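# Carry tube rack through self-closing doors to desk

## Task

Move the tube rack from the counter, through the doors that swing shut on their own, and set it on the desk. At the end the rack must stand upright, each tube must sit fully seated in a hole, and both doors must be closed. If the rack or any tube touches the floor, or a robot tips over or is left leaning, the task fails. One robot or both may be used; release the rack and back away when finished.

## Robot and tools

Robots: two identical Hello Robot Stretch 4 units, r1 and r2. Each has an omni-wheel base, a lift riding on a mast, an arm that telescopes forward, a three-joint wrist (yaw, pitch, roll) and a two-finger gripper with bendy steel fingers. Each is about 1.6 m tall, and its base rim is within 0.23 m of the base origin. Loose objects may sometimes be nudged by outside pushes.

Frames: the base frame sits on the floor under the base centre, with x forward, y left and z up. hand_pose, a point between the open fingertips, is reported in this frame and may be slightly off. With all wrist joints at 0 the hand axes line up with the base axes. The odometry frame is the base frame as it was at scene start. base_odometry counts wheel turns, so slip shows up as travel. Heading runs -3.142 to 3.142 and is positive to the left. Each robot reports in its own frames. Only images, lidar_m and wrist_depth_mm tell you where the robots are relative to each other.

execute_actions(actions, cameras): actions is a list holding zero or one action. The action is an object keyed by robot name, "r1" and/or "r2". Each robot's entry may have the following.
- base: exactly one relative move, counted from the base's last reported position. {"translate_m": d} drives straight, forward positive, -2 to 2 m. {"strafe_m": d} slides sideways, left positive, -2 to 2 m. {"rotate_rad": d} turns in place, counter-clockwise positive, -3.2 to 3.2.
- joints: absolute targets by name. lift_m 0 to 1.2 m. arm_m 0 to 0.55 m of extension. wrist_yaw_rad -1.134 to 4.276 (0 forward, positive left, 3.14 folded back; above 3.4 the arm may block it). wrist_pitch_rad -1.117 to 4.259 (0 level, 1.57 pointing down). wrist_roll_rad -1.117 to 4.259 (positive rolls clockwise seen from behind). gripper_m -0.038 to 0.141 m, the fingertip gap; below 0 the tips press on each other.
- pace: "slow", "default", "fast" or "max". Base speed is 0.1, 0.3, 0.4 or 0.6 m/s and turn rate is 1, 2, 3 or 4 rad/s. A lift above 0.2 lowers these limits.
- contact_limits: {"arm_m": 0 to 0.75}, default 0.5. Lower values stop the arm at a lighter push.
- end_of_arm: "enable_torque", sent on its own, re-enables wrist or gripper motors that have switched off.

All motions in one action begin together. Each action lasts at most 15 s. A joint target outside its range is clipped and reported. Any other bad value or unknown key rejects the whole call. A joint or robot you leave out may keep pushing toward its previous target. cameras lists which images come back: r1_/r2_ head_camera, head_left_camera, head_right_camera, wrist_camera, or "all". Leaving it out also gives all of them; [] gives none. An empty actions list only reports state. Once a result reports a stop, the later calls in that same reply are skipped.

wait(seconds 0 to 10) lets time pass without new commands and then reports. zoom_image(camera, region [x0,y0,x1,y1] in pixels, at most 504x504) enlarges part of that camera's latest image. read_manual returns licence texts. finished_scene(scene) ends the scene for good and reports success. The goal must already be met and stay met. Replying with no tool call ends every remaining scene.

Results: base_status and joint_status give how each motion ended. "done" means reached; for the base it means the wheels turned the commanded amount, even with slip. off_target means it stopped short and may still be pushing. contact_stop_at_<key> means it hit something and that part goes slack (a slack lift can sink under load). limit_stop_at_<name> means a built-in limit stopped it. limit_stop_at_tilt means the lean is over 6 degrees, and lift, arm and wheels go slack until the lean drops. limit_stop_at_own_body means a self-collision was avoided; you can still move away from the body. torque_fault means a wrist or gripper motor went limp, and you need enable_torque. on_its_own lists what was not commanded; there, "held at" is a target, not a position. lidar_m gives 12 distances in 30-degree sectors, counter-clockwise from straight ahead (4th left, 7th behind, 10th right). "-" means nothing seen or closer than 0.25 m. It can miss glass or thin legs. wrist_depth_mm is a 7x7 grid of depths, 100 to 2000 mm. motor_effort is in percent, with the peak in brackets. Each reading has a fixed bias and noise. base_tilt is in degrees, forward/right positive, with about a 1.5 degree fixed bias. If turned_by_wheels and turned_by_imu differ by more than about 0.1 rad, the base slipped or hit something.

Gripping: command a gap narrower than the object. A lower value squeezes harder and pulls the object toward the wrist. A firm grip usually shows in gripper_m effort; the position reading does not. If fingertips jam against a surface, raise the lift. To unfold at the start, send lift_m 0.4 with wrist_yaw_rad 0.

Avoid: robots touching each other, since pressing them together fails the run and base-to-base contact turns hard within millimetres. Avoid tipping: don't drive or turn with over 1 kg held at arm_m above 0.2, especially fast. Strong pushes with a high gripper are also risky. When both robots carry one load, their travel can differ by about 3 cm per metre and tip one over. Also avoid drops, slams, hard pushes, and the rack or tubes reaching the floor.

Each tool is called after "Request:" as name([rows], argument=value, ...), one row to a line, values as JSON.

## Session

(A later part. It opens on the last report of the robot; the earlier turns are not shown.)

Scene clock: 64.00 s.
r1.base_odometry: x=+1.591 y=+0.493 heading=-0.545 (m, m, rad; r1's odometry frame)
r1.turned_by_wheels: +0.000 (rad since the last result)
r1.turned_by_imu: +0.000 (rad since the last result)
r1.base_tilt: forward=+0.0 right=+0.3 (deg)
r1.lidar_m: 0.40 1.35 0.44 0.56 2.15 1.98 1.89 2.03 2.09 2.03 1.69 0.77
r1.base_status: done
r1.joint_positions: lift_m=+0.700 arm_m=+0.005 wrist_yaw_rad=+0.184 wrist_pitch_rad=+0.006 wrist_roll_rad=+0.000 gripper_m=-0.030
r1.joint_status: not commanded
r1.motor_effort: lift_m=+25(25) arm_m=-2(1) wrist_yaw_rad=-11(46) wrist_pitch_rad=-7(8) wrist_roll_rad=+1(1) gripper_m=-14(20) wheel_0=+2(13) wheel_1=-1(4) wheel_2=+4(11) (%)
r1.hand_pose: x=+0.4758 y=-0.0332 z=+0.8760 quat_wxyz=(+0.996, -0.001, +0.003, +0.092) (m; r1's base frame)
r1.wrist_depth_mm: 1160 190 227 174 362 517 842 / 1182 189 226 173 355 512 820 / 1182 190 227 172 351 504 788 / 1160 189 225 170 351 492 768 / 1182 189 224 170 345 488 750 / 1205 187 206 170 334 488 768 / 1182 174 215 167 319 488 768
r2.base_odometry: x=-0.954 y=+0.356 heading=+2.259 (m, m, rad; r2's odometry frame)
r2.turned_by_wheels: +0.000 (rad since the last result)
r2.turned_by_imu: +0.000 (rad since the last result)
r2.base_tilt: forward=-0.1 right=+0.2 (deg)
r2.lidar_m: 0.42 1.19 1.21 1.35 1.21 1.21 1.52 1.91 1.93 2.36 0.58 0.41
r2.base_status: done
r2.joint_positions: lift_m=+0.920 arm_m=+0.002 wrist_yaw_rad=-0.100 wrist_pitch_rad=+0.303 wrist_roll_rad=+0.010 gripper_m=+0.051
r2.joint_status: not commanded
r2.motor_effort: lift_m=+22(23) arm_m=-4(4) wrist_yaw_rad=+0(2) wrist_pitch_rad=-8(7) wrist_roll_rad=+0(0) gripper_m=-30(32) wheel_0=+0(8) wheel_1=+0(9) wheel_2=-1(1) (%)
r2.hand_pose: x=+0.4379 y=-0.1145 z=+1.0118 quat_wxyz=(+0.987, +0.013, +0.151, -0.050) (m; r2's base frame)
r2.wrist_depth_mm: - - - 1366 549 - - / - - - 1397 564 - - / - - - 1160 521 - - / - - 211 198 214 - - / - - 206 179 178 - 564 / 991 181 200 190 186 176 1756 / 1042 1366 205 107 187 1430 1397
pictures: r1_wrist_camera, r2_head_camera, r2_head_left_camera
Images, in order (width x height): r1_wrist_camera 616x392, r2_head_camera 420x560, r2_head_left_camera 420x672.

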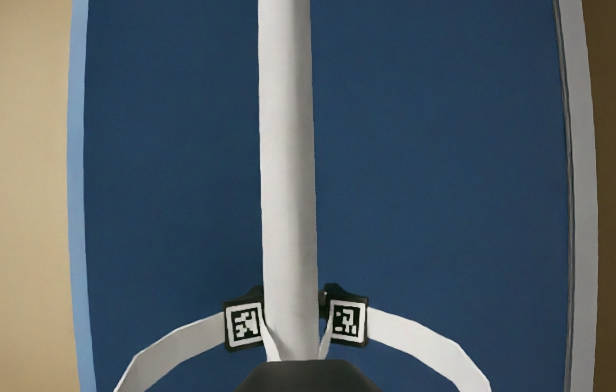

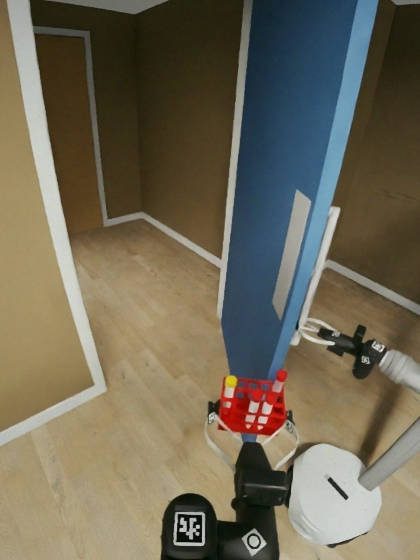

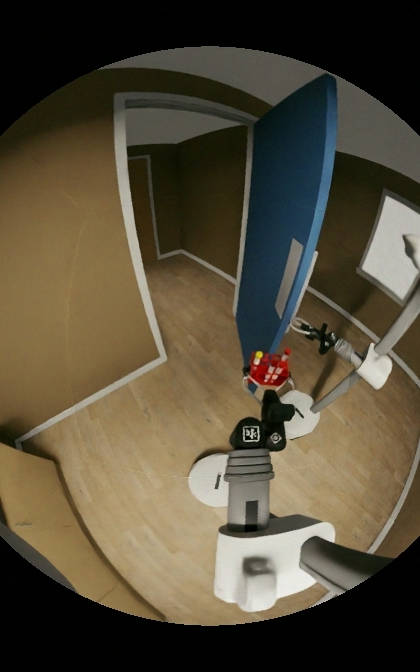

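Request:
execute_actions([
  {"r2":{"base":{"rotate_rad":0.64},"pace":"slow"},"r1":{"base":{"strafe_m":-0.14},"pace":"slow"}},
], cameras=["r1_wrist_camera","r2_head_camera"])

Request:
execute_actions([
  {"r1":{"base":{"translate_m":-0.05}}},
], cameras=[])

Request:
execute_actions([
  {"r2":{"base":{"strafe_m":-0.25}},"r1":{"base":{"strafe_m":-0.2},"pace":"slow"}},
], cameras=["r1_wrist_camera","r2_head_camera","r2_head_left_camera","r1_head_camera"])

Scene clock: 67.13 s.
r1.base_odometry: x=+1.519 y=+0.374 heading=-0.544 (m, m, rad; r1's odometry frame)
r1.turned_by_wheels: +0.001 (rad since the last result)
r1.turned_by_imu: +0.030 (rad since the last result)
r1.base_tilt: forward=+0.1 right=+0.2 (deg)
r1.lidar_m: 0.32 0.35 0.79 0.73 2.32 1.94 1.90 2.04 1.97 1.90 1.64 0.84
r1.base_status: done
r1.joint_positions: lift_m=+0.700 arm_m=+0.005 wrist_yaw_rad=+0.188 wrist_pitch_rad=+0.006 wrist_roll_rad=-0.001 gripper_m=-0.030
r1.joint_status: not commanded
r1.on_its_own: wrist_yaw_rad is at rest, and its effort (-24) is outside its rest range (-13 to +13)
r1.motor_effort: lift_m=+24(25) arm_m=+2(1) wrist_yaw_rad=-24(61) wrist_pitch_rad=-5(8) wrist_roll_rad=+1(1) gripper_m=-7(15) wheel_0=+15(24) wheel_1=+2(5) wheel_2=-2(4) (%)
r1.hand_pose: x=+0.4754 y=-0.0319 z=+0.8762 quat_wxyz=(+0.996, -0.001, +0.003, +0.094) (m; r1's base frame)
r1.wrist_depth_mm: 138 160 113 250 343 569 854 / 137 160 113 248 342 554 854 / 137 160 112 247 334 535 854 / 137 160 112 246 332 525 842 / 136 159 112 244 330 525 842 / 135 157 112 196 312 525 842 / 135 148 112 179 296 525 854
r2.base_odometry: x=-0.954 y=+0.356 heading=+2.899 (m, m, rad; r2's odometry frame)
r2.turned_by_wheels: +0.640 (rad since the last result)
r2.turned_by_imu: +0.644 (rad since the last result)
r2.base_tilt: forward=-0.1 right=+0.2 (deg)
r2.lidar_m: 0.43 1.25 1.26 1.20 1.25 2.06 1.91 1.99 2.60 0.73 0.87 0.40
r2.base_status: done
r2.joint_positions: lift_m=+0.920 arm_m=+0.002 wrist_yaw_rad=-0.100 wrist_pitch_rad=+0.303 wrist_roll_rad=+0.010 gripper_m=+0.051
r2.joint_status: not commanded
r2.motor_effort: lift_m=+22(22) arm_m=-4(5) wrist_yaw_rad=+1(1) wrist_pitch_rad=-8(8) wrist_roll_rad=+0(1) gripper_m=-31(30) wheel_0=-2(6) wheel_1=-1(5) wheel_2=+0(7) (%)
r2.hand_pose: x=+0.4379 y=-0.1145 z=+1.0118 quat_wxyz=(+0.987, +0.013, +0.151, -0.050) (m; r2's base frame)
r2.wrist_depth_mm: 831 854 878 891 - - - / 866 904 904 931 - - - / 917 960 946 976 213 - - / 976 1008 211 198 214 - - / 1008 1042 205 179 179 - - / 1078 181 200 190 186 176 1464 / 1138 1182 205 106 187 1430 1281
pictures: r1_wrist_camera, r2_head_camera
Images, in order (width x height): r1_wrist_camera 616x392, r2_head_camera 420x560.

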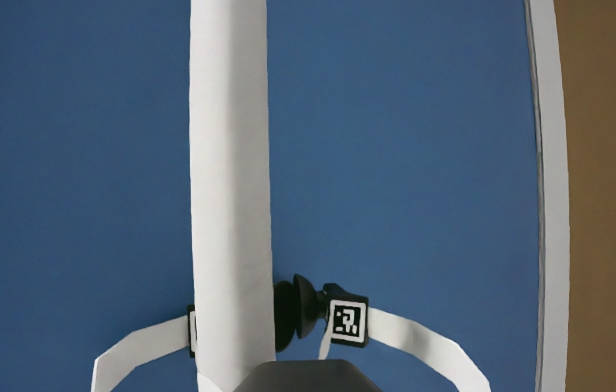

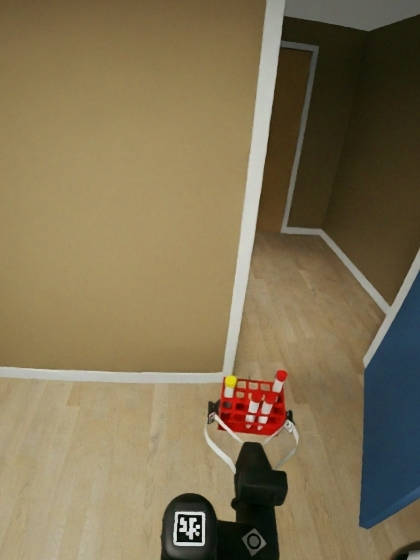

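Scene clock: 68.30 s.
r1.base_odometry: x=+1.476 y=+0.400 heading=-0.544 (m, m, rad; r1's odometry frame)
r1.turned_by_wheels: +0.000 (rad since the last result)
r1.turned_by_imu: +0.000 (rad since the last result)
r1.base_tilt: forward=+0.0 right=+0.4 (deg)
r1.lidar_m: 0.39 1.44 0.74 0.73 2.32 1.90 1.85 1.99 1.97 1.89 1.70 0.90
r1.base_status: done
r1.joint_positions: lift_m=+0.700 arm_m=+0.005 wrist_yaw_rad=+0.184 wrist_pitch_rad=+0.006 wrist_roll_rad=-0.001 gripper_m=-0.030
r1.joint_status: not commanded
r1.motor_effort: lift_m=+25(25) arm_m=+2(1) wrist_yaw_rad=-11(27) wrist_pitch_rad=-7(7) wrist_roll_rad=+1(2) gripper_m=-12(15) wheel_0=-1(12) wheel_1=-2(5) wheel_2=+0(8) (%)
r1.hand_pose: x=+0.4752 y=-0.0333 z=+0.8761 quat_wxyz=(+0.996, -0.001, +0.003, +0.092) (m; r1's base frame)
r1.wrist_depth_mm: 155 176 210 162 392 676 904 / 154 176 210 160 384 661 904 / 154 176 210 158 379 640 904 / 154 175 208 157 377 621 904 / 156 175 208 156 373 615 904 / 155 173 185 155 353 621 891 / 152 158 204 152 334 634 917
r2.base_odometry: x=-0.954 y=+0.356 heading=+2.899 (m, m, rad; r2's odometry frame)
r2.turned_by_wheels: +0.000 (rad since the last result)
r2.turned_by_imu: +0.000 (rad since the last result)
r2.base_tilt: forward=-0.1 right=+0.2 (deg)
r2.lidar_m: 0.39 1.24 1.27 1.21 1.25 2.05 1.91 1.97 2.60 0.74 0.87 0.40
r2.base_status: not commanded
r2.joint_positions: lift_m=+0.920 arm_m=+0.002 wrist_yaw_rad=-0.100 wrist_pitch_rad=+0.303 wrist_roll_rad=+0.010 gripper_m=+0.051
r2.joint_status: not commanded
r2.motor_effort: lift_m=+22(22) arm_m=-4(4) wrist_yaw_rad=+1(1) wrist_pitch_rad=-8(8) wrist_roll_rad=+1(1) gripper_m=-31(31) wheel_0=-2(2) wheel_1=-1(1) wheel_2=+0(0) (%)
r2.hand_pose: x=+0.4379 y=-0.1145 z=+1.0118 quat_wxyz=(+0.987, +0.013, +0.151, -0.050) (m; r2's base frame)
r2.wrist_depth_mm: 831 854 878 891 - - - / 866 891 917 946 - - - / 917 946 946 976 213 - - / 960 991 210 198 214 - - / 1008 1042 206 178 179 - - / 1078 181 200 190 186 176 1397 / 1138 1182 206 106 187 1397 1255
pictures: none
No camera images: the call's "cameras" was empty. Leave "cameras" out to get every camera's image.

Scene clock: 71.53 s.
r1.base_odometry: x=+1.372 y=+0.229 heading=-0.543 (m, m, rad; r1's odometry frame)
r1.turned_by_wheels: +0.001 (rad since the last result)
r1.turned_by_imu: +0.105 (rad since the last result)
r1.base_tilt: forward=+0.0 right=+0.1 (deg)
r1.lidar_m: 0.31 0.38 0.66 0.66 2.27 1.85 1.84 2.07 1.76 1.71 1.59 0.93
r1.base_status: done
r1.joint_positions: lift_m=+0.700 arm_m=+0.004 wrist_yaw_rad=+0.187 wrist_pitch_rad=+0.006 wrist_roll_rad=-0.001 gripper_m=-0.030
r1.joint_status: not commanded
r1.on_its_own: wrist_yaw_rad is at rest, and its effort (-19) is outside its rest range (-13 to +13)
r1.motor_effort: lift_m=+25(25) arm_m=+7(7) wrist_yaw_rad=-19(56) wrist_pitch_rad=-6(12) wrist_roll_rad=+1(1) gripper_m=-10(15) wheel_0=+13(22) wheel_1=+4(8) wheel_2=-3(12) (%)
r1.hand_pose: x=+0.4744 y=-0.0323 z=+0.8762 quat_wxyz=(+0.996, -0.001, +0.003, +0.093) (m; r1's base frame)
r1.wrist_depth_mm: 136 159 118 258 370 699 866 / 135 159 118 256 368 668 878 / 135 159 117 255 359 634 866 / 135 159 117 255 355 627 878 / 134 158 118 252 353 627 878 / 133 156 118 187 334 615 866 / 133 143 119 121 317 634 866
r2.base_odometry: x=-0.894 y=+0.598 heading=+2.899 (m, m, rad; r2's odometry frame)
r2.turned_by_wheels: +0.000 (rad since the last result)
r2.turned_by_imu: -0.001 (rad since the last result)
r2.base_tilt: forward=-0.2 right=+0.2 (deg)
r2.lidar_m: 0.42 1.25 1.54 1.44 1.52 2.04 1.89 1.97 2.56 0.65 0.76 0.41
r2.base_status: done
r2.joint_positions: lift_m=+0.920 arm_m=+0.002 wrist_yaw_rad=-0.100 wrist_pitch_rad=+0.303 wrist_roll_rad=+0.010 gripper_m=+0.051
r2.joint_status: not commanded
r2.motor_effort: lift_m=+22(22) arm_m=-4(4) wrist_yaw_rad=+0(1) wrist_pitch_rad=-8(8) wrist_roll_rad=+0(0) gripper_m=-32(32) wheel_0=-1(5) wheel_1=+1(7) wheel_2=+0(6) (%)
r2.hand_pose: x=+0.4379 y=-0.1145 z=+1.0118 quat_wxyz=(+0.987, +0.013, +0.151, -0.050) (m; r2's base frame)
r2.wrist_depth_mm: 854 866 891 - - - 1808 / 878 917 946 - - - 1464 / 931 960 960 - 213 - 1138 / 991 991 211 198 215 - 1060 / 1042 1060 203 179 178 - 1042 / 1078 181 200 190 186 176 991 / 1182 1205 206 106 187 1430 904
pictures: r1_head_camera, r1_wrist_camera, r2_head_camera, r2_head_left_camera
Images, in order (width x height): r1_head_camera 420x560, r1_wrist_camera 616x392, r2_head_camera 420x560, r2_head_left_camera 420x672.

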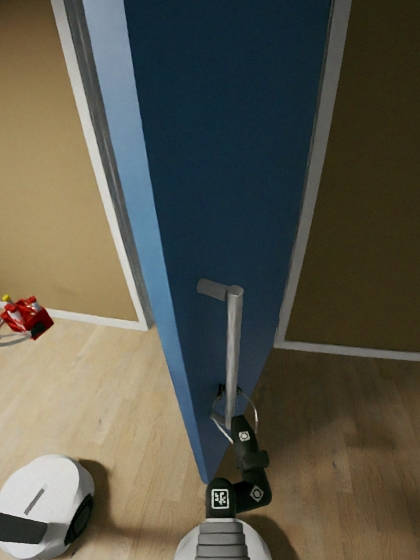

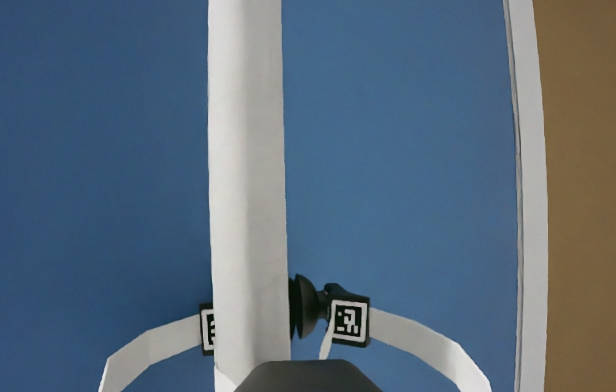

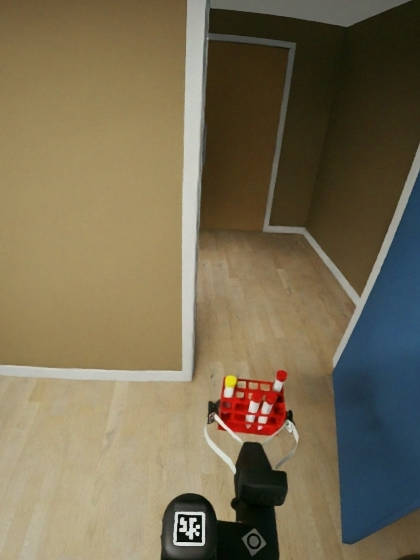

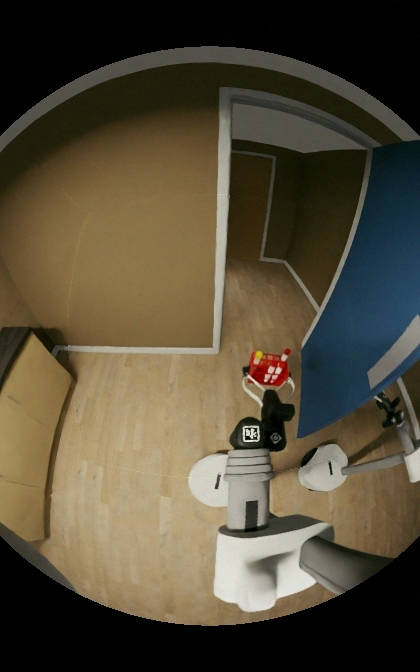

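Request:
execute_actions([
  {"r2":{"base":{"translate_m":0.38}},"r1":{"base":{"translate_m":-0.045},"pace":"slow"}},
], cameras=[])

Request:
execute_actions([
  {"r2":{"base":{"strafe_m":-0.38}},"r1":{"base":{"strafe_m":-0.13},"pace":"slow"}},
], cameras=["r2_head_camera","r2_head_left_camera","r1_head_left_camera"])

Scene clock: 74.93 s.
r1.base_odometry: x=+1.334 y=+0.252 heading=-0.542 (m, m, rad; r1's odometry frame)
r1.turned_by_wheels: +0.001 (rad since the last result)
r1.turned_by_imu: +0.000 (rad since the last result)
r1.base_tilt: forward=+0.1 right=+0.0 (deg)
r1.lidar_m: 0.38 0.79 0.77 2.35 2.22 1.83 1.81 2.01 1.70 1.70 1.64 1.00
r1.base_status: done
r1.joint_positions: lift_m=+0.700 arm_m=+0.004 wrist_yaw_rad=+0.188 wrist_pitch_rad=+0.006 wrist_roll_rad=-0.001 gripper_m=-0.030
r1.joint_status: not commanded
r1.on_its_own: wrist_yaw_rad is at rest, and its effort (-23) is outside its rest range (-13 to +13)
r1.motor_effort: lift_m=+24(24) arm_m=+7(7) wrist_yaw_rad=-23(27) wrist_pitch_rad=-8(8) wrist_roll_rad=+1(2) gripper_m=-14(17) wheel_0=+4(11) wheel_1=-1(5) wheel_2=+3(7) (%)
r1.hand_pose: x=+0.4744 y=-0.0319 z=+0.8760 quat_wxyz=(+0.996, -0.001, +0.003, +0.094) (m; r1's base frame)
r1.wrist_depth_mm: 161 186 216 301 430 788 917 / 161 186 216 298 424 768 917 / 162 186 216 296 418 732 917 / 161 186 216 294 415 723 917 / 161 185 220 293 410 715 904 / 163 183 181 180 387 715 904 / 160 151 210 162 364 723 904
r2.base_odometry: x=-1.263 y=+0.689 heading=+2.899 (m, m, rad; r2's odometry frame)
r2.turned_by_wheels: +0.000 (rad since the last result)
r2.turned_by_imu: -0.002 (rad since the last result)
r2.base_tilt: forward=-0.2 right=+0.2 (deg)
r2.lidar_m: 0.44 0.86 1.11 1.46 1.52 2.06 2.27 2.35 0.76 0.67 0.77 0.38
r2.base_status: done
r2.joint_positions: lift_m=+0.920 arm_m=+0.002 wrist_yaw_rad=-0.100 wrist_pitch_rad=+0.303 wrist_roll_rad=+0.010 gripper_m=+0.051
r2.joint_status: not commanded
r2.motor_effort: lift_m=+22(22) arm_m=-4(4) wrist_yaw_rad=+1(0) wrist_pitch_rad=-8(7) wrist_roll_rad=+1(1) gripper_m=-34(32) wheel_0=+0(6) wheel_1=+0(4) wheel_2=+1(3) (%)
r2.hand_pose: x=+0.4379 y=-0.1145 z=+1.0118 quat_wxyz=(+0.987, +0.013, +0.151, -0.050) (m; r2's base frame)
r2.wrist_depth_mm: 525 535 - - - - 1756 / 549 559 - - - - 1708 / 580 591 591 - 212 - 1756 / 615 627 209 198 214 - 1756 / 647 661 203 178 178 - 1756 / 683 181 200 190 186 176 1661 / 723 741 206 106 187 1430 1182
pictures: none
No camera images: the call's "cameras" was empty. Leave "cameras" out to get every camera's image.

Scene clock: 77.70 s.
r1.base_odometry: x=+1.267 y=+0.141 heading=-0.542 (m, m, rad; r1's odometry frame)
r1.turned_by_wheels: +0.000 (rad since the last result)
r1.turned_by_imu: +0.011 (rad since the last result)
r1.base_tilt: forward=+0.0 right=+0.2 (deg)
r1.lidar_m: 0.29 0.53 0.52 2.46 2.23 1.84 1.82 1.98 1.60 1.58 1.60 1.30
r1.base_status: done
r1.joint_positions: lift_m=+0.700 arm_m=+0.004 wrist_yaw_rad=+0.186 wrist_pitch_rad=+0.005 wrist_roll_rad=-0.001 gripper_m=-0.030
r1.joint_status: not commanded
r1.on_its_own: wrist_yaw_rad is at rest, and its effort (-17) is outside its rest range (-13 to +13)
r1.motor_effort: lift_m=+24(24) arm_m=+7(8) wrist_yaw_rad=-17(49) wrist_pitch_rad=-4(9) wrist_roll_rad=+2(2) gripper_m=-12(14) wheel_0=+10(18) wheel_1=+1(3) wheel_2=-6(13) (%)
r1.hand_pose: x=+0.4743 y=-0.0326 z=+0.8764 quat_wxyz=(+0.996, -0.001, +0.003, +0.093) (m; r1's base frame)
r1.wrist_depth_mm: 126 153 149 279 473 931 891 / 125 153 121 278 466 931 891 / 125 153 176 276 449 931 891 / 125 152 176 272 449 931 891 / 124 151 175 271 442 946 891 / 123 149 167 182 402 931 904 / 124 138 165 114 368 917 891
r2.base_odometry: x=-1.172 y=+1.058 heading=+2.899 (m, m, rad; r2's odometry frame)
r2.turned_by_wheels: +0.000 (rad since the last result)
r2.turned_by_imu: +0.000 (rad since the last result)
r2.base_tilt: forward=-0.1 right=+0.2 (deg)
r2.lidar_m: 0.41 0.92 1.16 1.85 1.91 2.41 2.27 0.58 0.54 0.44 0.49 0.38
r2.base_status: done
r2.joint_positions: lift_m=+0.920 arm_m=+0.002 wrist_yaw_rad=-0.100 wrist_pitch_rad=+0.303 wrist_roll_rad=+0.010 gripper_m=+0.051
r2.joint_status: not commanded
r2.motor_effort: lift_m=+22(22) arm_m=-4(5) wrist_yaw_rad=-1(0) wrist_pitch_rad=-7(8) wrist_roll_rad=+0(0) gripper_m=-30(32) wheel_0=+0(7) wheel_1=+0(8) wheel_2=+0(0) (%)
r2.hand_pose: x=+0.4379 y=-0.1145 z=+1.0118 quat_wxyz=(+0.987, +0.013, +0.151, -0.050) (m; r2's base frame)
r2.wrist_depth_mm: 1661 - - - - 1756 621 / 1708 - - - - 1756 609 / 1708 - - - 211 1808 603 / 1708 - - 198 202 1756 597 / 788 - 203 178 178 750 585 / 759 181 200 190 187 176 564 / 759 1397 206 106 187 820 535
pictures: r1_head_left_camera, r2_head_camera, r2_head_left_camera
Images, in order (width x height): r1_head_left_camera 420x672, r2_head_camera 420x560, r2_head_left_camera 420x672.

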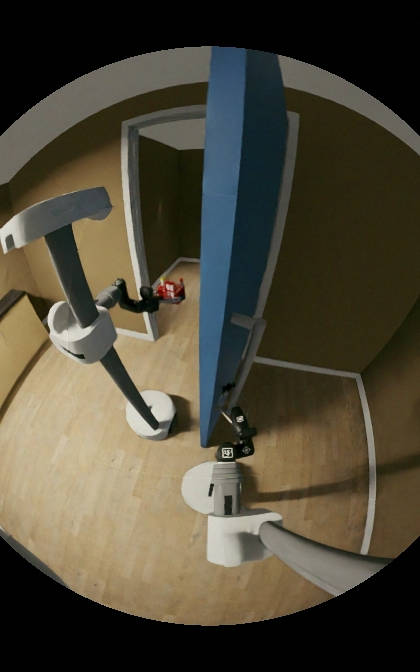

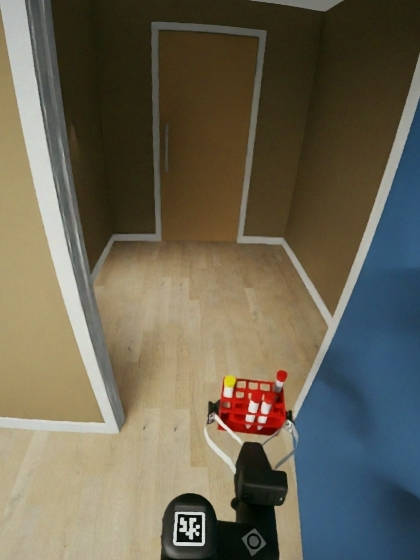

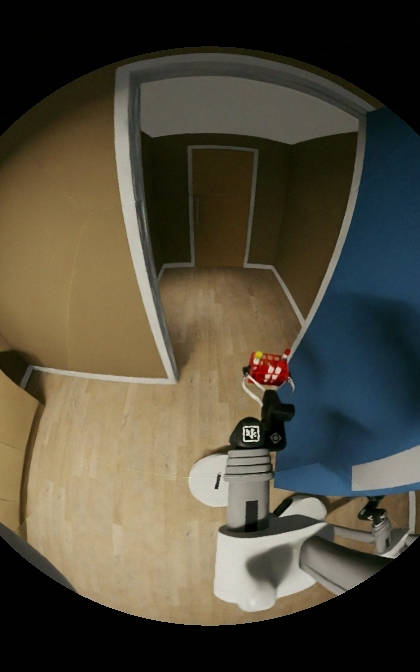

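Request:
execute_actions([
  {"r2":{"base":{"translate_m":0.12}}},
], cameras=[])

Request:
execute_actions([
  {"r2":{"base":{"strafe_m":-0.2},"pace":"slow"},"r1":{"joints":{"gripper_m":0.05}}},
], cameras=["r2_head_left_camera","r1_head_left_camera","r1_wrist_camera"])

Scene clock: 81.37 s.
r1.base_odometry: x=+1.267 y=+0.141 heading=-0.542 (m, m, rad; r1's odometry frame)
r1.turned_by_wheels: +0.000 (rad since the last result)
r1.turned_by_imu: -0.001 (rad since the last result)
r1.base_tilt: forward=+0.0 right=+0.2 (deg)
r1.lidar_m: 0.31 0.59 0.66 2.49 2.21 1.86 1.81 1.99 1.59 1.57 1.59 1.31
r1.base_status: not commanded
r1.joint_positions: lift_m=+0.700 arm_m=+0.004 wrist_yaw_rad=+0.186 wrist_pitch_rad=+0.005 wrist_roll_rad=-0.001 gripper_m=-0.030
r1.joint_status: not commanded
r1.on_its_own: wrist_yaw_rad is at rest, and its effort (-17) is outside its rest range (-13 to +13)
r1.motor_effort: lift_m=+24(24) arm_m=+8(8) wrist_yaw_rad=-17(17) wrist_pitch_rad=-4(4) wrist_roll_rad=+1(1) gripper_m=-10(10) wheel_0=+10(10) wheel_1=+1(1) wheel_2=-6(6) (%)
r1.hand_pose: x=+0.4743 y=-0.0326 z=+0.8764 quat_wxyz=(+0.996, -0.001, +0.003, +0.093) (m; r1's base frame)
r1.wrist_depth_mm: 126 152 149 281 473 946 891 / 126 153 122 279 462 931 891 / 125 153 176 276 452 917 891 / 125 152 176 273 445 931 878 / 125 151 174 271 439 931 904 / 123 149 167 182 404 931 891 / 124 138 166 113 370 931 878
r2.base_odometry: x=-1.288 y=+1.087 heading=+2.899 (m, m, rad; r2's odometry frame)
r2.turned_by_wheels: +0.000 (rad since the last result)
r2.turned_by_imu: -0.001 (rad since the last result)
r2.base_tilt: forward=-0.1 right=+0.2 (deg)
r2.lidar_m: 0.41 0.80 1.00 1.86 1.91 2.53 2.37 0.61 0.46 0.44 0.50 0.38
r2.base_status: done
r2.joint_positions: lift_m=+0.920 arm_m=+0.002 wrist_yaw_rad=-0.100 wrist_pitch_rad=+0.303 wrist_roll_rad=+0.010 gripper_m=+0.051
r2.joint_status: not commanded
r2.motor_effort: lift_m=+22(22) arm_m=-4(4) wrist_yaw_rad=+1(0) wrist_pitch_rad=-9(9) wrist_roll_rad=+0(0) gripper_m=-31(31) wheel_0=+1(6) wheel_1=+1(4) wheel_2=+0(10) (%)
r2.hand_pose: x=+0.4379 y=-0.1145 z=+1.0118 quat_wxyz=(+0.987, +0.013, +0.151, -0.050) (m; r2's base frame)
r2.wrist_depth_mm: 1708 - - - - 1756 1308 / 1708 - - - - 1708 991 / 1708 - - - 213 1808 668 / 1708 - 245 198 213 1808 661 / 1661 - 203 178 177 1708 609 / 1576 181 200 190 186 176 585 / 1366 1397 206 106 188 1138 559
pictures: none
No camera images: the call's "cameras" was empty. Leave "cameras" out to get every camera's image.

Scene clock: 84.50 s.
r1.base_odometry: x=+1.267 y=+0.141 heading=-0.541 (m, m, rad; r1's odometry frame)
r1.turned_by_wheels: +0.000 (rad since the last result)
r1.turned_by_imu: +0.011 (rad since the last result)
r1.base_tilt: forward=+0.0 right=+0.3 (deg)
r1.lidar_m: 0.32 0.40 2.43 2.46 2.21 1.84 1.82 1.97 1.57 1.60 1.59 1.31
r1.base_status: not commanded
r1.joint_positions: lift_m=+0.700 arm_m=+0.004 wrist_yaw_rad=+0.186 wrist_pitch_rad=+0.005 wrist_roll_rad=-0.001 gripper_m=+0.050
r1.joint_status: all done
r1.on_its_own: wrist_yaw_rad is at rest, and its effort (-16) is outside its rest range (-13 to +13)
r1.motor_effort: lift_m=+24(24) arm_m=+7(7) wrist_yaw_rad=-16(27) wrist_pitch_rad=-4(4) wrist_roll_rad=+1(2) gripper_m=-2(5) wheel_0=+12(13) wheel_1=+4(4) wheel_2=-7(7) (%)
r1.hand_pose: x=+0.4743 y=-0.0326 z=+0.8765 quat_wxyz=(+0.996, +0.000, +0.002, +0.093) (m; r1's base frame)
r1.wrist_depth_mm: 136 162 123 290 469 931 891 / 135 163 123 287 459 917 891 / 135 163 122 286 449 931 891 / 135 163 122 283 439 931 878 / 134 162 123 282 442 917 891 / 134 160 124 212 205 917 891 / 133 148 124 128 375 904 904
r2.base_odometry: x=-1.240 y=+1.281 heading=+2.899 (m, m, rad; r2's odometry frame)
r2.turned_by_wheels: +0.000 (rad since the last result)
r2.turned_by_imu: +0.000 (rad since the last result)
r2.base_tilt: forward=-0.2 right=+0.2 (deg)
r2.lidar_m: 0.40 0.94 1.01 2.07 2.13 2.53 2.37 0.48 0.25 0.25 0.26 0.39
r2.base_status: done
r2.joint_positions: lift_m=+0.920 arm_m=+0.002 wrist_yaw_rad=-0.100 wrist_pitch_rad=+0.303 wrist_roll_rad=+0.010 gripper_m=+0.051
r2.joint_status: not commanded
r2.motor_effort: lift_m=+22(22) arm_m=-5(4) wrist_yaw_rad=+1(2) wrist_pitch_rad=-7(8) wrist_roll_rad=+0(0) gripper_m=-32(32) wheel_0=+1(7) wheel_1=+0(5) wheel_2=+0(5) (%)
r2.hand_pose: x=+0.4379 y=-0.1145 z=+1.0118 quat_wxyz=(+0.987, +0.013, +0.151, -0.050) (m; r2's base frame)
r2.wrist_depth_mm: - - - - - 462 317 / - - - - - 462 319 / - - - - 213 462 317 / - - 210 198 214 455 315 / 1921 - 203 179 178 407 309 / 1618 181 200 191 186 176 301 / 1397 1397 206 106 187 421 -
pictures: r1_head_left_camera, r1_wrist_camera, r2_head_left_camera
Images, in order (width x height): r1_head_left_camera 420x672, r1_wrist_camera 616x392, r2_head_left_camera 420x672.

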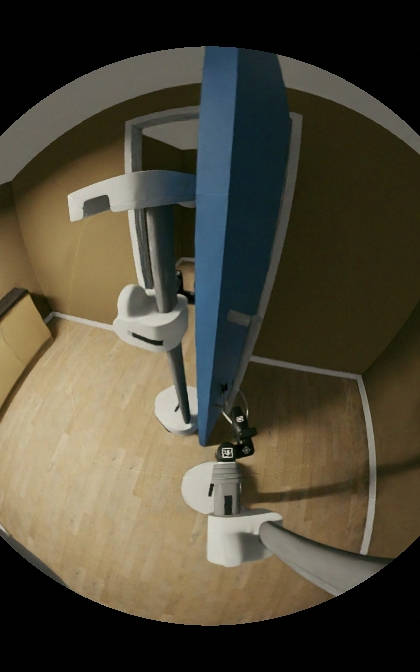

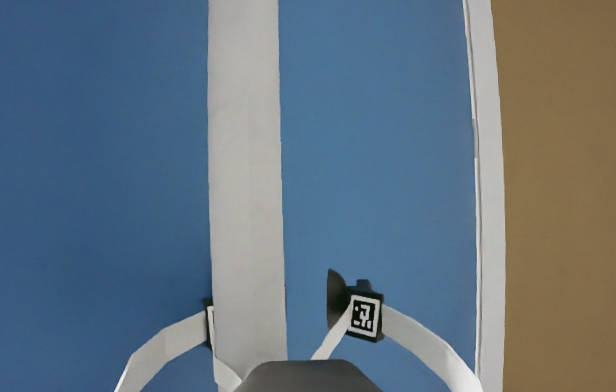

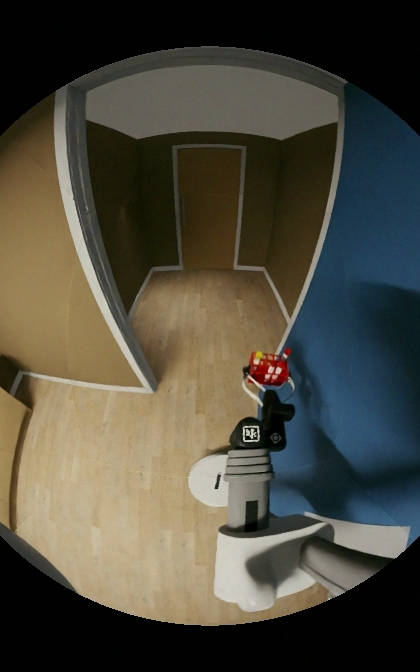

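Request:
execute_actions([
  {"r1":{"base":{"translate_m":-0.17},"pace":"slow"}},
], cameras=["r2_head_left_camera","r1_head_left_camera","r1_wrist_camera"])

Scene clock: 87.83 s.
r1.base_odometry: x=+1.121 y=+0.229 heading=-0.542 (m, m, rad; r1's odometry frame)
r1.turned_by_wheels: +0.000 (rad since the last result)
r1.turned_by_imu: -0.001 (rad since the last result)
r1.base_tilt: forward=-0.1 right=+0.4 (deg)
r1.lidar_m: 0.52 0.60 2.51 2.50 2.01 1.66 1.65 1.86 1.56 1.54 1.78 1.47
r1.base_status: done
r1.joint_positions: lift_m=+0.700 arm_m=+0.005 wrist_yaw_rad=+0.180 wrist_pitch_rad=+0.006 wrist_roll_rad=-0.001 gripper_m=+0.050
r1.joint_status: not commanded
r1.motor_effort: lift_m=+24(24) arm_m=+2(7) wrist_yaw_rad=+0(55) wrist_pitch_rad=-7(7) wrist_roll_rad=+1(1) gripper_m=-2(11) wheel_0=-2(9) wheel_1=-2(6) wheel_2=+0(15) (%)
r1.hand_pose: x=+0.4751 y=-0.0343 z=+0.8761 quat_wxyz=(+0.996, -0.001, +0.003, +0.090) (m; r1's base frame)
r1.wrist_depth_mm: 433 317 347 504 778 1118 1042 / 1756 317 347 500 768 1078 1042 / 1756 312 349 500 750 1078 1042 / 1756 314 347 496 741 1098 1042 / 1756 317 347 492 732 1118 1042 / 1808 319 196 488 196 1060 1042 / 1756 310 329 144 683 1098 1025
r2.base_odometry: x=-1.240 y=+1.281 heading=+2.899 (m, m, rad; r2's odometry frame)
r2.turned_by_wheels: +0.000 (rad since the last result)
r2.turned_by_imu: -0.001 (rad since the last result)
r2.base_tilt: forward=-0.1 right=+0.2 (deg)
r2.lidar_m: 0.39 0.94 1.02 2.05 2.12 2.53 2.36 0.27 0.25 - 0.25 0.37
r2.base_status: not commanded
r2.joint_positions: lift_m=+0.920 arm_m=+0.002 wrist_yaw_rad=-0.100 wrist_pitch_rad=+0.303 wrist_roll_rad=+0.010 gripper_m=+0.051
r2.joint_status: not commanded
r2.motor_effort: lift_m=+22(22) arm_m=-4(4) wrist_yaw_rad=+1(4) wrist_pitch_rad=-8(8) wrist_roll_rad=+1(1) gripper_m=-29(35) wheel_0=+0(5) wheel_1=-2(8) wheel_2=+0(0) (%)
r2.hand_pose: x=+0.4379 y=-0.1145 z=+1.0118 quat_wxyz=(+0.987, +0.013, +0.151, -0.050) (m; r2's base frame)
r2.wrist_depth_mm: - - - - - 455 297 / - - - - - 455 296 / - - - - 1808 445 294 / - - 211 197 214 433 290 / 1983 - 204 178 179 379 283 / 1661 181 200 191 186 176 273 / 1397 1366 206 106 188 389 -
pictures: r1_head_left_camera, r1_wrist_camera, r2_head_left_camera
Images, in order (width x height): r1_head_left_camera 420x672, r1_wrist_camera 616x392, r2_head_left_camera 420x672.

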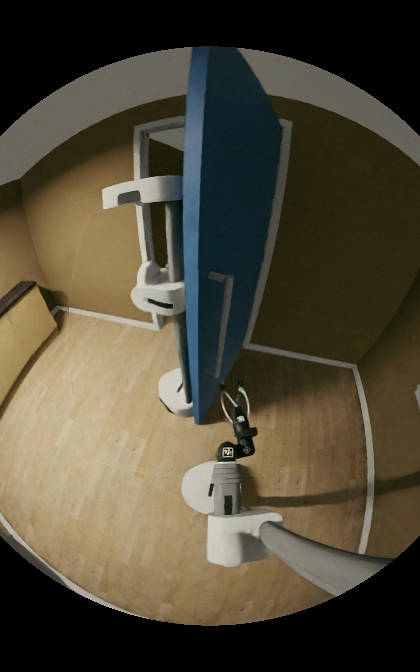

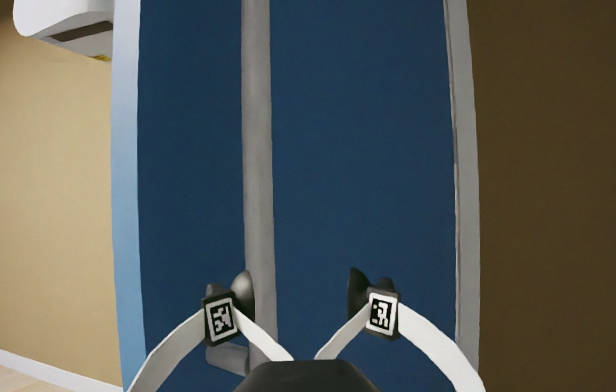

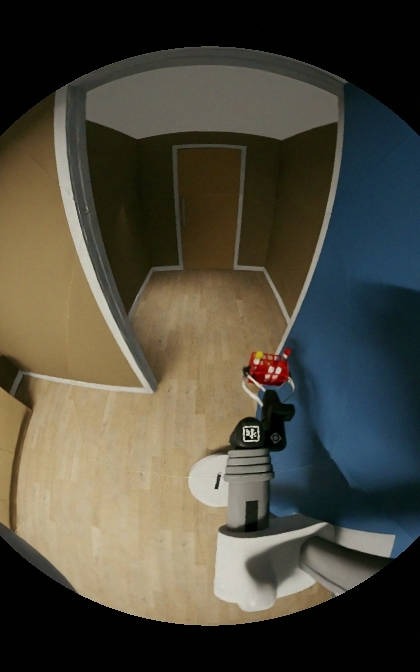

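Request:
execute_actions([
  {"r1":{"base":{"translate_m":-0.25},"joints":{"wrist_yaw_rad":0.0,"gripper_m":0.1}},"r2":{"base":{"strafe_m":-0.19},"pace":"slow"}},
], cameras=["r2_head_left_camera"])

Request:
execute_actions([
  {"r1":{"base":{"rotate_rad":-0.425}}},
], cameras=[])

Request:
execute_actions([
  {"r1":{"base":{"strafe_m":1.05},"pace":"fast"}},
], cameras=["r1_head_left_camera","r1_head_camera"])

Scene clock: 91.67 s.
r1.base_odometry: x=+0.907 y=+0.357 heading=-0.542 (m, m, rad; r1's odometry frame)
r1.turned_by_wheels: +0.000 (rad since the last result)
r1.turned_by_imu: -0.001 (rad since the last result)
r1.base_tilt: forward=+0.0 right=+0.4 (deg)
r1.lidar_m: 0.69 0.87 2.57 2.54 1.73 1.42 1.41 1.60 1.55 1.49 1.74 0.77
r1.base_status: done
r1.joint_positions: lift_m=+0.700 arm_m=+0.005 wrist_yaw_rad=+0.000 wrist_pitch_rad=+0.006 wrist_roll_rad=-0.001 gripper_m=+0.100
r1.joint_status: all done
r1.motor_effort: lift_m=+24(24) arm_m=+1(1) wrist_yaw_rad=+0(5) wrist_pitch_rad=-7(6) wrist_roll_rad=+1(2) gripper_m=+2(1) wheel_0=-2(5) wheel_1=-1(3) wheel_2=-1(9) (%)
r1.hand_pose: x=+0.4641 y=-0.0874 z=+0.8761 quat_wxyz=(+1.000, +0.000, +0.003, +0.000) (m; r1's base frame)
r1.wrist_depth_mm: 1708 580 549 647 1430 1366 1336 / 1708 1661 615 621 1397 1366 1308 / 1756 1661 - 585 1430 1397 1336 / 1708 1661 - 549 1397 1397 1366 / 1708 1661 - 525 1397 1366 1336 / 1708 1618 223 508 197 1336 1336 / 1756 1618 1983 144 1464 1366 1336
r2.base_odometry: x=-1.195 y=+1.466 heading=+2.900 (m, m, rad; r2's odometry frame)
r2.turned_by_wheels: +0.001 (rad since the last result)
r2.turned_by_imu: +0.001 (rad since the last result)
r2.base_tilt: forward=-0.1 right=+0.2 (deg)
r2.lidar_m: 0.40 1.11 1.06 2.24 2.33 2.52 0.84 0.54 0.25 - 0.25 0.28
r2.base_status: done
r2.joint_positions: lift_m=+0.920 arm_m=+0.002 wrist_yaw_rad=-0.092 wrist_pitch_rad=+0.304 wrist_roll_rad=+0.010 gripper_m=+0.051
r2.joint_status: not commanded
r2.on_its_own: wrist_yaw_rad is at rest, and its effort (-23) is outside its rest range (-13 to +13)
r2.motor_effort: lift_m=+22(22) arm_m=-3(4) wrist_yaw_rad=-23(32) wrist_pitch_rad=-10(11) wrist_roll_rad=+0(0) gripper_m=-31(32) wheel_0=+8(12) wheel_1=+1(7) wheel_2=+2(3) (%)
r2.hand_pose: x=+0.4385 y=-0.1124 z=+1.0115 quat_wxyz=(+0.987, +0.012, +0.151, -0.046) (m; r2's base frame)
r2.wrist_depth_mm: - - - - 319 188 - / - - - - 324 191 - / - - - - 211 195 151 / - - 207 197 216 196 153 / - - 208 178 179 185 153 / 1618 181 193 193 186 174 148 / 1397 1397 202 106 192 194 -
pictures: r2_head_left_camera
Images, in order (width x height): r2_head_left_camera 420x672.

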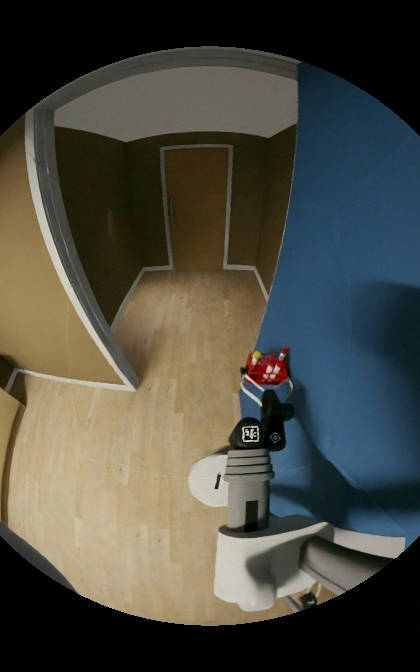

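Scene clock: 92.87 s.
r1.base_odometry: x=+0.907 y=+0.357 heading=-0.967 (m, m, rad; r1's odometry frame)
r1.turned_by_wheels: -0.425 (rad since the last result)
r1.turned_by_imu: -0.431 (rad since the last result)
r1.base_tilt: forward=+0.2 right=+0.3 (deg)
r1.lidar_m: 0.73 0.71 2.05 2.56 2.57 1.63 1.37 1.40 1.65 1.53 1.53 1.84
r1.base_status: done
r1.joint_positions: lift_m=+0.700 arm_m=+0.005 wrist_yaw_rad=+0.000 wrist_pitch_rad=+0.006 wrist_roll_rad=-0.001 gripper_m=+0.100
r1.joint_status: not commanded
r1.motor_effort: lift_m=+25(24) arm_m=+1(1) wrist_yaw_rad=+1(1) wrist_pitch_rad=-8(6) wrist_roll_rad=+2(1) gripper_m=-1(0) wheel_0=+0(6) wheel_1=+1(4) wheel_2=-2(6) (%)
r1.hand_pose: x=+0.4641 y=-0.0875 z=+0.8761 quat_wxyz=(+1.000, +0.000, +0.003, +0.000) (m; r1's base frame)
r1.wrist_depth_mm: 439 627 1464 1537 1708 1756 1537 / 442 634 1499 1576 1661 1756 1537 / 439 640 1464 1537 1661 1708 1576 / 442 627 1464 1576 1618 1756 1576 / 439 627 1464 1576 1661 1756 1537 / 442 512 224 1537 197 1756 1576 / 436 504 1464 144 1618 1708 1576
r2.base_odometry: x=-1.195 y=+1.466 heading=+2.900 (m, m, rad; r2's odometry frame)
r2.turned_by_wheels: +0.000 (rad since the last result)
r2.turned_by_imu: +0.000 (rad since the last result)
r2.base_tilt: forward=-0.2 right=+0.1 (deg)
r2.lidar_m: 0.38 1.11 1.06 2.25 2.33 2.52 0.84 0.32 0.25 - 0.25 0.29
r2.base_status: not commanded
r2.joint_positions: lift_m=+0.920 arm_m=+0.002 wrist_yaw_rad=-0.090 wrist_pitch_rad=+0.304 wrist_roll_rad=+0.010 gripper_m=+0.051
r2.joint_status: not commanded
r2.on_its_own: wrist_yaw_rad is at rest, and its effort (-28) is outside its rest range (-13 to +13)
r2.motor_effort: lift_m=+22(22) arm_m=-3(3) wrist_yaw_rad=-28(28) wrist_pitch_rad=-10(11) wrist_roll_rad=+0(0) gripper_m=-31(29) wheel_0=+8(8) wheel_1=+1(1) wheel_2=+2(3) (%)
r2.hand_pose: x=+0.4387 y=-0.1118 z=+1.0115 quat_wxyz=(+0.987, +0.012, +0.151, -0.045) (m; r2's base frame)
r2.wrist_depth_mm: - - - - 322 187 - / - - - - 329 190 - / - - - - 213 192 149 / - - 199 198 217 193 150 / - - 207 179 179 182 150 / 1661 181 195 190 185 174 - / 1397 1464 196 106 193 191 -
pictures: none
No camera images: the call's "cameras" was empty. Leave "cameras" out to get every camera's image.

Scene clock: 96.70 s.
r1.base_odometry: x=+1.771 y=+0.954 heading=-0.967 (m, m, rad; r1's odometry frame)
r1.turned_by_wheels: +0.000 (rad since the last result)
r1.turned_by_imu: +0.000 (rad since the last result)
r1.base_tilt: forward=+0.2 right=+0.3 (deg)
r1.lidar_m: 1.47 1.49 1.72 1.52 1.55 1.87 1.63 1.62 1.95 2.55 1.06 0.82
r1.base_status: done
r1.joint_positions: lift_m=+0.700 arm_m=+0.005 wrist_yaw_rad=+0.000 wrist_pitch_rad=+0.006 wrist_roll_rad=-0.001 gripper_m=+0.100
r1.joint_status: not commanded
r1.motor_effort: lift_m=+24(25) arm_m=+1(1) wrist_yaw_rad=+0(0) wrist_pitch_rad=-6(7) wrist_roll_rad=+1(1) gripper_m=+0(2) wheel_0=+0(11) wheel_1=+0(11) wheel_2=+0(1) (%)
r1.hand_pose: x=+0.4641 y=-0.0874 z=+0.8761 quat_wxyz=(+1.000, +0.000, +0.003, +0.000) (m; r1's base frame)
r1.wrist_depth_mm: 1118 1182 - - - 1160 640 / 1160 1205 - - - 1160 854 / 1138 1182 - - - 1060 891 / 1138 1205 - - - 1205 917 / 1138 1160 - - - 1182 917 / 1118 1160 223 - 197 1138 904 / 1118 1138 - 144 - 1060 904
r2.base_odometry: x=-1.195 y=+1.466 heading=+2.900 (m, m, rad; r2's odometry frame)
r2.turned_by_wheels: +0.000 (rad since the last result)
r2.turned_by_imu: -0.001 (rad since the last result)
r2.base_tilt: forward=-0.2 right=+0.1 (deg)
r2.lidar_m: 0.37 1.11 1.07 2.25 0.59 0.77 2.35 0.32 0.25 - 0.25 0.29
r2.base_status: not commanded
r2.joint_positions: lift_m=+0.920 arm_m=+0.002 wrist_yaw_rad=-0.090 wrist_pitch_rad=+0.304 wrist_roll_rad=+0.010 gripper_m=+0.051
r2.joint_status: not commanded
r2.on_its_own: wrist_yaw_rad is at rest, and its effort (-29) is outside its rest range (-13 to +13)
r2.motor_effort: lift_m=+22(22) arm_m=-3(4) wrist_yaw_rad=-29(30) wrist_pitch_rad=-11(11) wrist_roll_rad=+0(0) gripper_m=-30(29) wheel_0=+8(8) wheel_1=+1(1) wheel_2=+2(2) (%)
r2.hand_pose: x=+0.4387 y=-0.1118 z=+1.0115 quat_wxyz=(+0.987, +0.012, +0.151, -0.045) (m; r2's base frame)
r2.wrist_depth_mm: - - - - 324 187 - / - - - - 329 190 - / - - - - 211 192 149 / - - 200 197 216 194 150 / - - 208 185 179 182 150 / 1661 181 195 189 185 174 - / 1366 1430 196 106 192 191 -
pictures: r1_head_camera, r1_head_left_camera
Images, in order (width x height): r1_head_camera 420x560, r1_head_left_camera 420x672.

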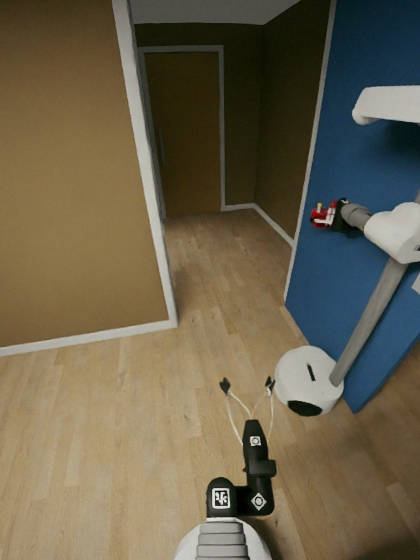

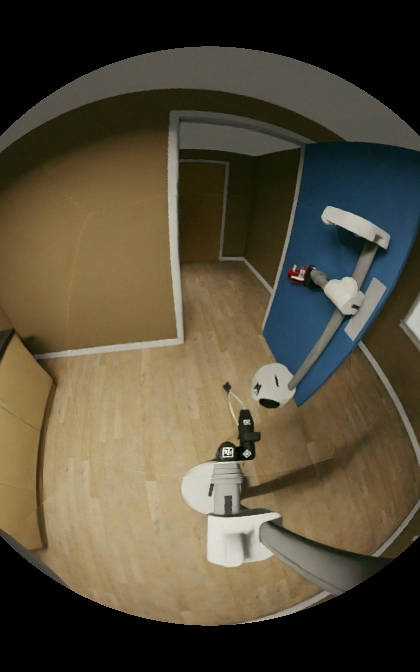

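Request:
execute_actions([
  {"r1":{"base":{"strafe_m":-0.04}},"r2":{"joints":{"wrist_yaw_rad":0.05},"pace":"slow"}},
], cameras=["r2_wrist_camera"])

Request:
execute_actions([
  {"r1":{"base":{"translate_m":0.75},"pace":"fast"}},
], cameras=["r1_head_left_camera","r1_head_camera"])

Scene clock: 98.47 s.
r1.base_odometry: x=+1.738 y=+0.931 heading=-0.967 (m, m, rad; r1's odometry frame)
r1.turned_by_wheels: +0.000 (rad since the last result)
r1.turned_by_imu: -0.001 (rad since the last result)
r1.base_tilt: forward=+0.0 right=+0.1 (deg)
r1.lidar_m: 1.48 1.48 1.74 1.56 1.54 1.86 1.61 1.62 1.96 2.50 1.03 0.80
r1.base_status: done
r1.joint_positions: lift_m=+0.700 arm_m=+0.005 wrist_yaw_rad=+0.000 wrist_pitch_rad=+0.006 wrist_roll_rad=-0.001 gripper_m=+0.100
r1.joint_status: not commanded
r1.motor_effort: lift_m=+25(24) arm_m=+1(1) wrist_yaw_rad=+1(0) wrist_pitch_rad=-7(7) wrist_roll_rad=+1(2) gripper_m=+2(2) wheel_0=+0(8) wheel_1=-1(9) wheel_2=+0(1) (%)
r1.hand_pose: x=+0.4641 y=-0.0874 z=+0.8761 quat_wxyz=(+1.000, +0.000, +0.003, +0.000) (m; r1's base frame)
r1.wrist_depth_mm: 1160 1205 - - - 1078 569 / 1138 1182 - - - 891 820 / 1138 1205 - - - 960 854 / 1138 1182 - - - 1118 866 / 1138 1182 - - - 1098 854 / 1138 1160 224 - 198 1060 866 / 1160 1160 - 144 - 991 854
r2.base_odometry: x=-1.195 y=+1.466 heading=+2.899 (m, m, rad; r2's odometry frame)
r2.turned_by_wheels: -0.001 (rad since the last result)
r2.turned_by_imu: -0.001 (rad since the last result)
r2.base_tilt: forward=-0.1 right=+0.2 (deg)
r2.lidar_m: 0.40 1.12 1.04 2.26 0.53 0.72 2.36 0.26 0.25 - 0.25 0.28
r2.base_status: not commanded
r2.joint_positions: lift_m=+0.920 arm_m=+0.002 wrist_yaw_rad=+0.050 wrist_pitch_rad=+0.304 wrist_roll_rad=+0.010 gripper_m=+0.051
r2.joint_status: all done
r2.motor_effort: lift_m=+22(22) arm_m=-3(3) wrist_yaw_rad=+2(30) wrist_pitch_rad=-9(12) wrist_roll_rad=+1(0) gripper_m=-30(31) wheel_0=+3(9) wheel_1=+0(4) wheel_2=-1(3) (%)
r2.hand_pose: x=+0.4518 y=-0.0736 z=+1.0117 quat_wxyz=(+0.988, +0.001, +0.151, +0.024) (m; r2's base frame)
r2.wrist_depth_mm: 1756 - - - - 250 - / 1808 - - - - 251 180 / 1863 - - - 213 250 180 / 1808 - 211 198 214 247 179 / 1863 - 205 179 178 223 177 / 1661 181 200 191 186 176 169 / 1397 1397 206 106 187 231 -
pictures: r2_wrist_camera
Images, in order (width x height): r2_wrist_camera 616x392.

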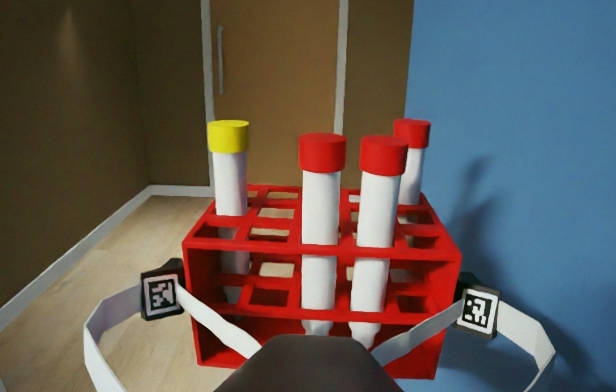

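Scene clock: 101.77 s.
r1.base_odometry: x=+2.164 y=+0.314 heading=-0.967 (m, m, rad; r1's odometry frame)
r1.turned_by_wheels: +0.000 (rad since the last result)
r1.turned_by_imu: -0.003 (rad since the last result)
r1.base_tilt: forward=+0.1 right=+0.2 (deg)
r1.lidar_m: 2.92 0.79 0.93 1.69 1.71 2.08 2.36 2.36 2.72 0.32 0.31 0.66
r1.base_status: done
r1.joint_positions: lift_m=+0.700 arm_m=+0.005 wrist_yaw_rad=+0.000 wrist_pitch_rad=+0.006 wrist_roll_rad=-0.001 gripper_m=+0.100
r1.joint_status: not commanded
r1.motor_effort: lift_m=+24(24) arm_m=+1(1) wrist_yaw_rad=+0(0) wrist_pitch_rad=-7(7) wrist_roll_rad=+1(1) gripper_m=-1(0) wheel_0=+0(6) wheel_1=+0(4) wheel_2=+1(13) (%)
r1.hand_pose: x=+0.4641 y=-0.0874 z=+0.8761 quat_wxyz=(+1.000, +0.000, +0.003, +0.000) (m; r1's base frame)
r1.wrist_depth_mm: - - - - - 1661 676 / - - - - - 1661 676 / - - - - - 1708 723 / - - - - - 1708 723 / 1983 - - - - 1808 723 / 1921 - 223 - 198 1618 715 / - - - 144 - 1576 732
r2.base_odometry: x=-1.195 y=+1.466 heading=+2.899 (m, m, rad; r2's odometry frame)
r2.turned_by_wheels: +0.000 (rad since the last result)
r2.turned_by_imu: +0.000 (rad since the last result)
r2.base_tilt: forward=-0.1 right=+0.2 (deg)
r2.lidar_m: 0.42 0.48 0.40 0.34 0.35 2.51 2.36 0.29 0.25 - 0.25 0.27
r2.base_status: not commanded
r2.joint_positions: lift_m=+0.920 arm_m=+0.002 wrist_yaw_rad=+0.050 wrist_pitch_rad=+0.304 wrist_roll_rad=+0.010 gripper_m=+0.051
r2.joint_status: not commanded
r2.motor_effort: lift_m=+22(22) arm_m=-3(3) wrist_yaw_rad=+2(3) wrist_pitch_rad=-9(9) wrist_roll_rad=+0(0) gripper_m=-31(29) wheel_0=+3(3) wheel_1=+0(0) wheel_2=-1(1) (%)
r2.hand_pose: x=+0.4518 y=-0.0736 z=+1.0117 quat_wxyz=(+0.988, +0.001, +0.151, +0.024) (m; r2's base frame)
r2.wrist_depth_mm: 1808 - - - - 250 - / 1808 - - - - 251 180 / 1808 - - - 213 250 180 / 1808 - 210 197 214 248 179 / 1921 - 206 178 179 223 177 / 1708 181 200 190 186 176 169 / 1397 1397 206 106 187 231 -
pictures: r1_head_camera, r1_head_left_camera
Images, in order (width x height): r1_head_camera 420x560, r1_head_left_camera 420x672.

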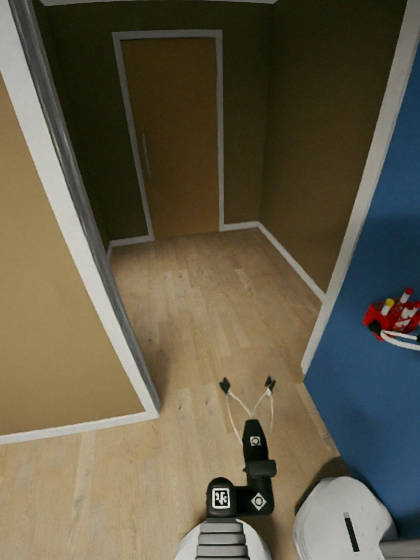

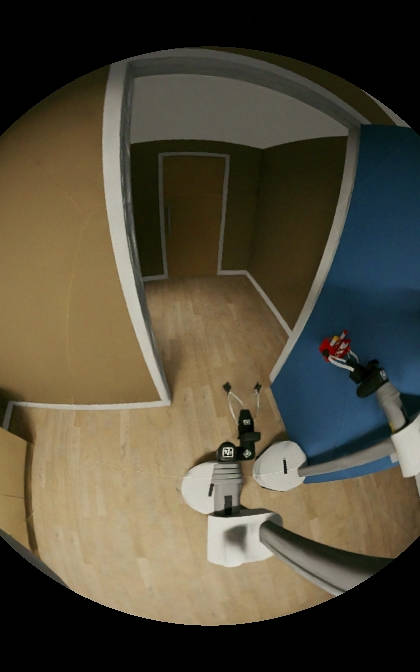

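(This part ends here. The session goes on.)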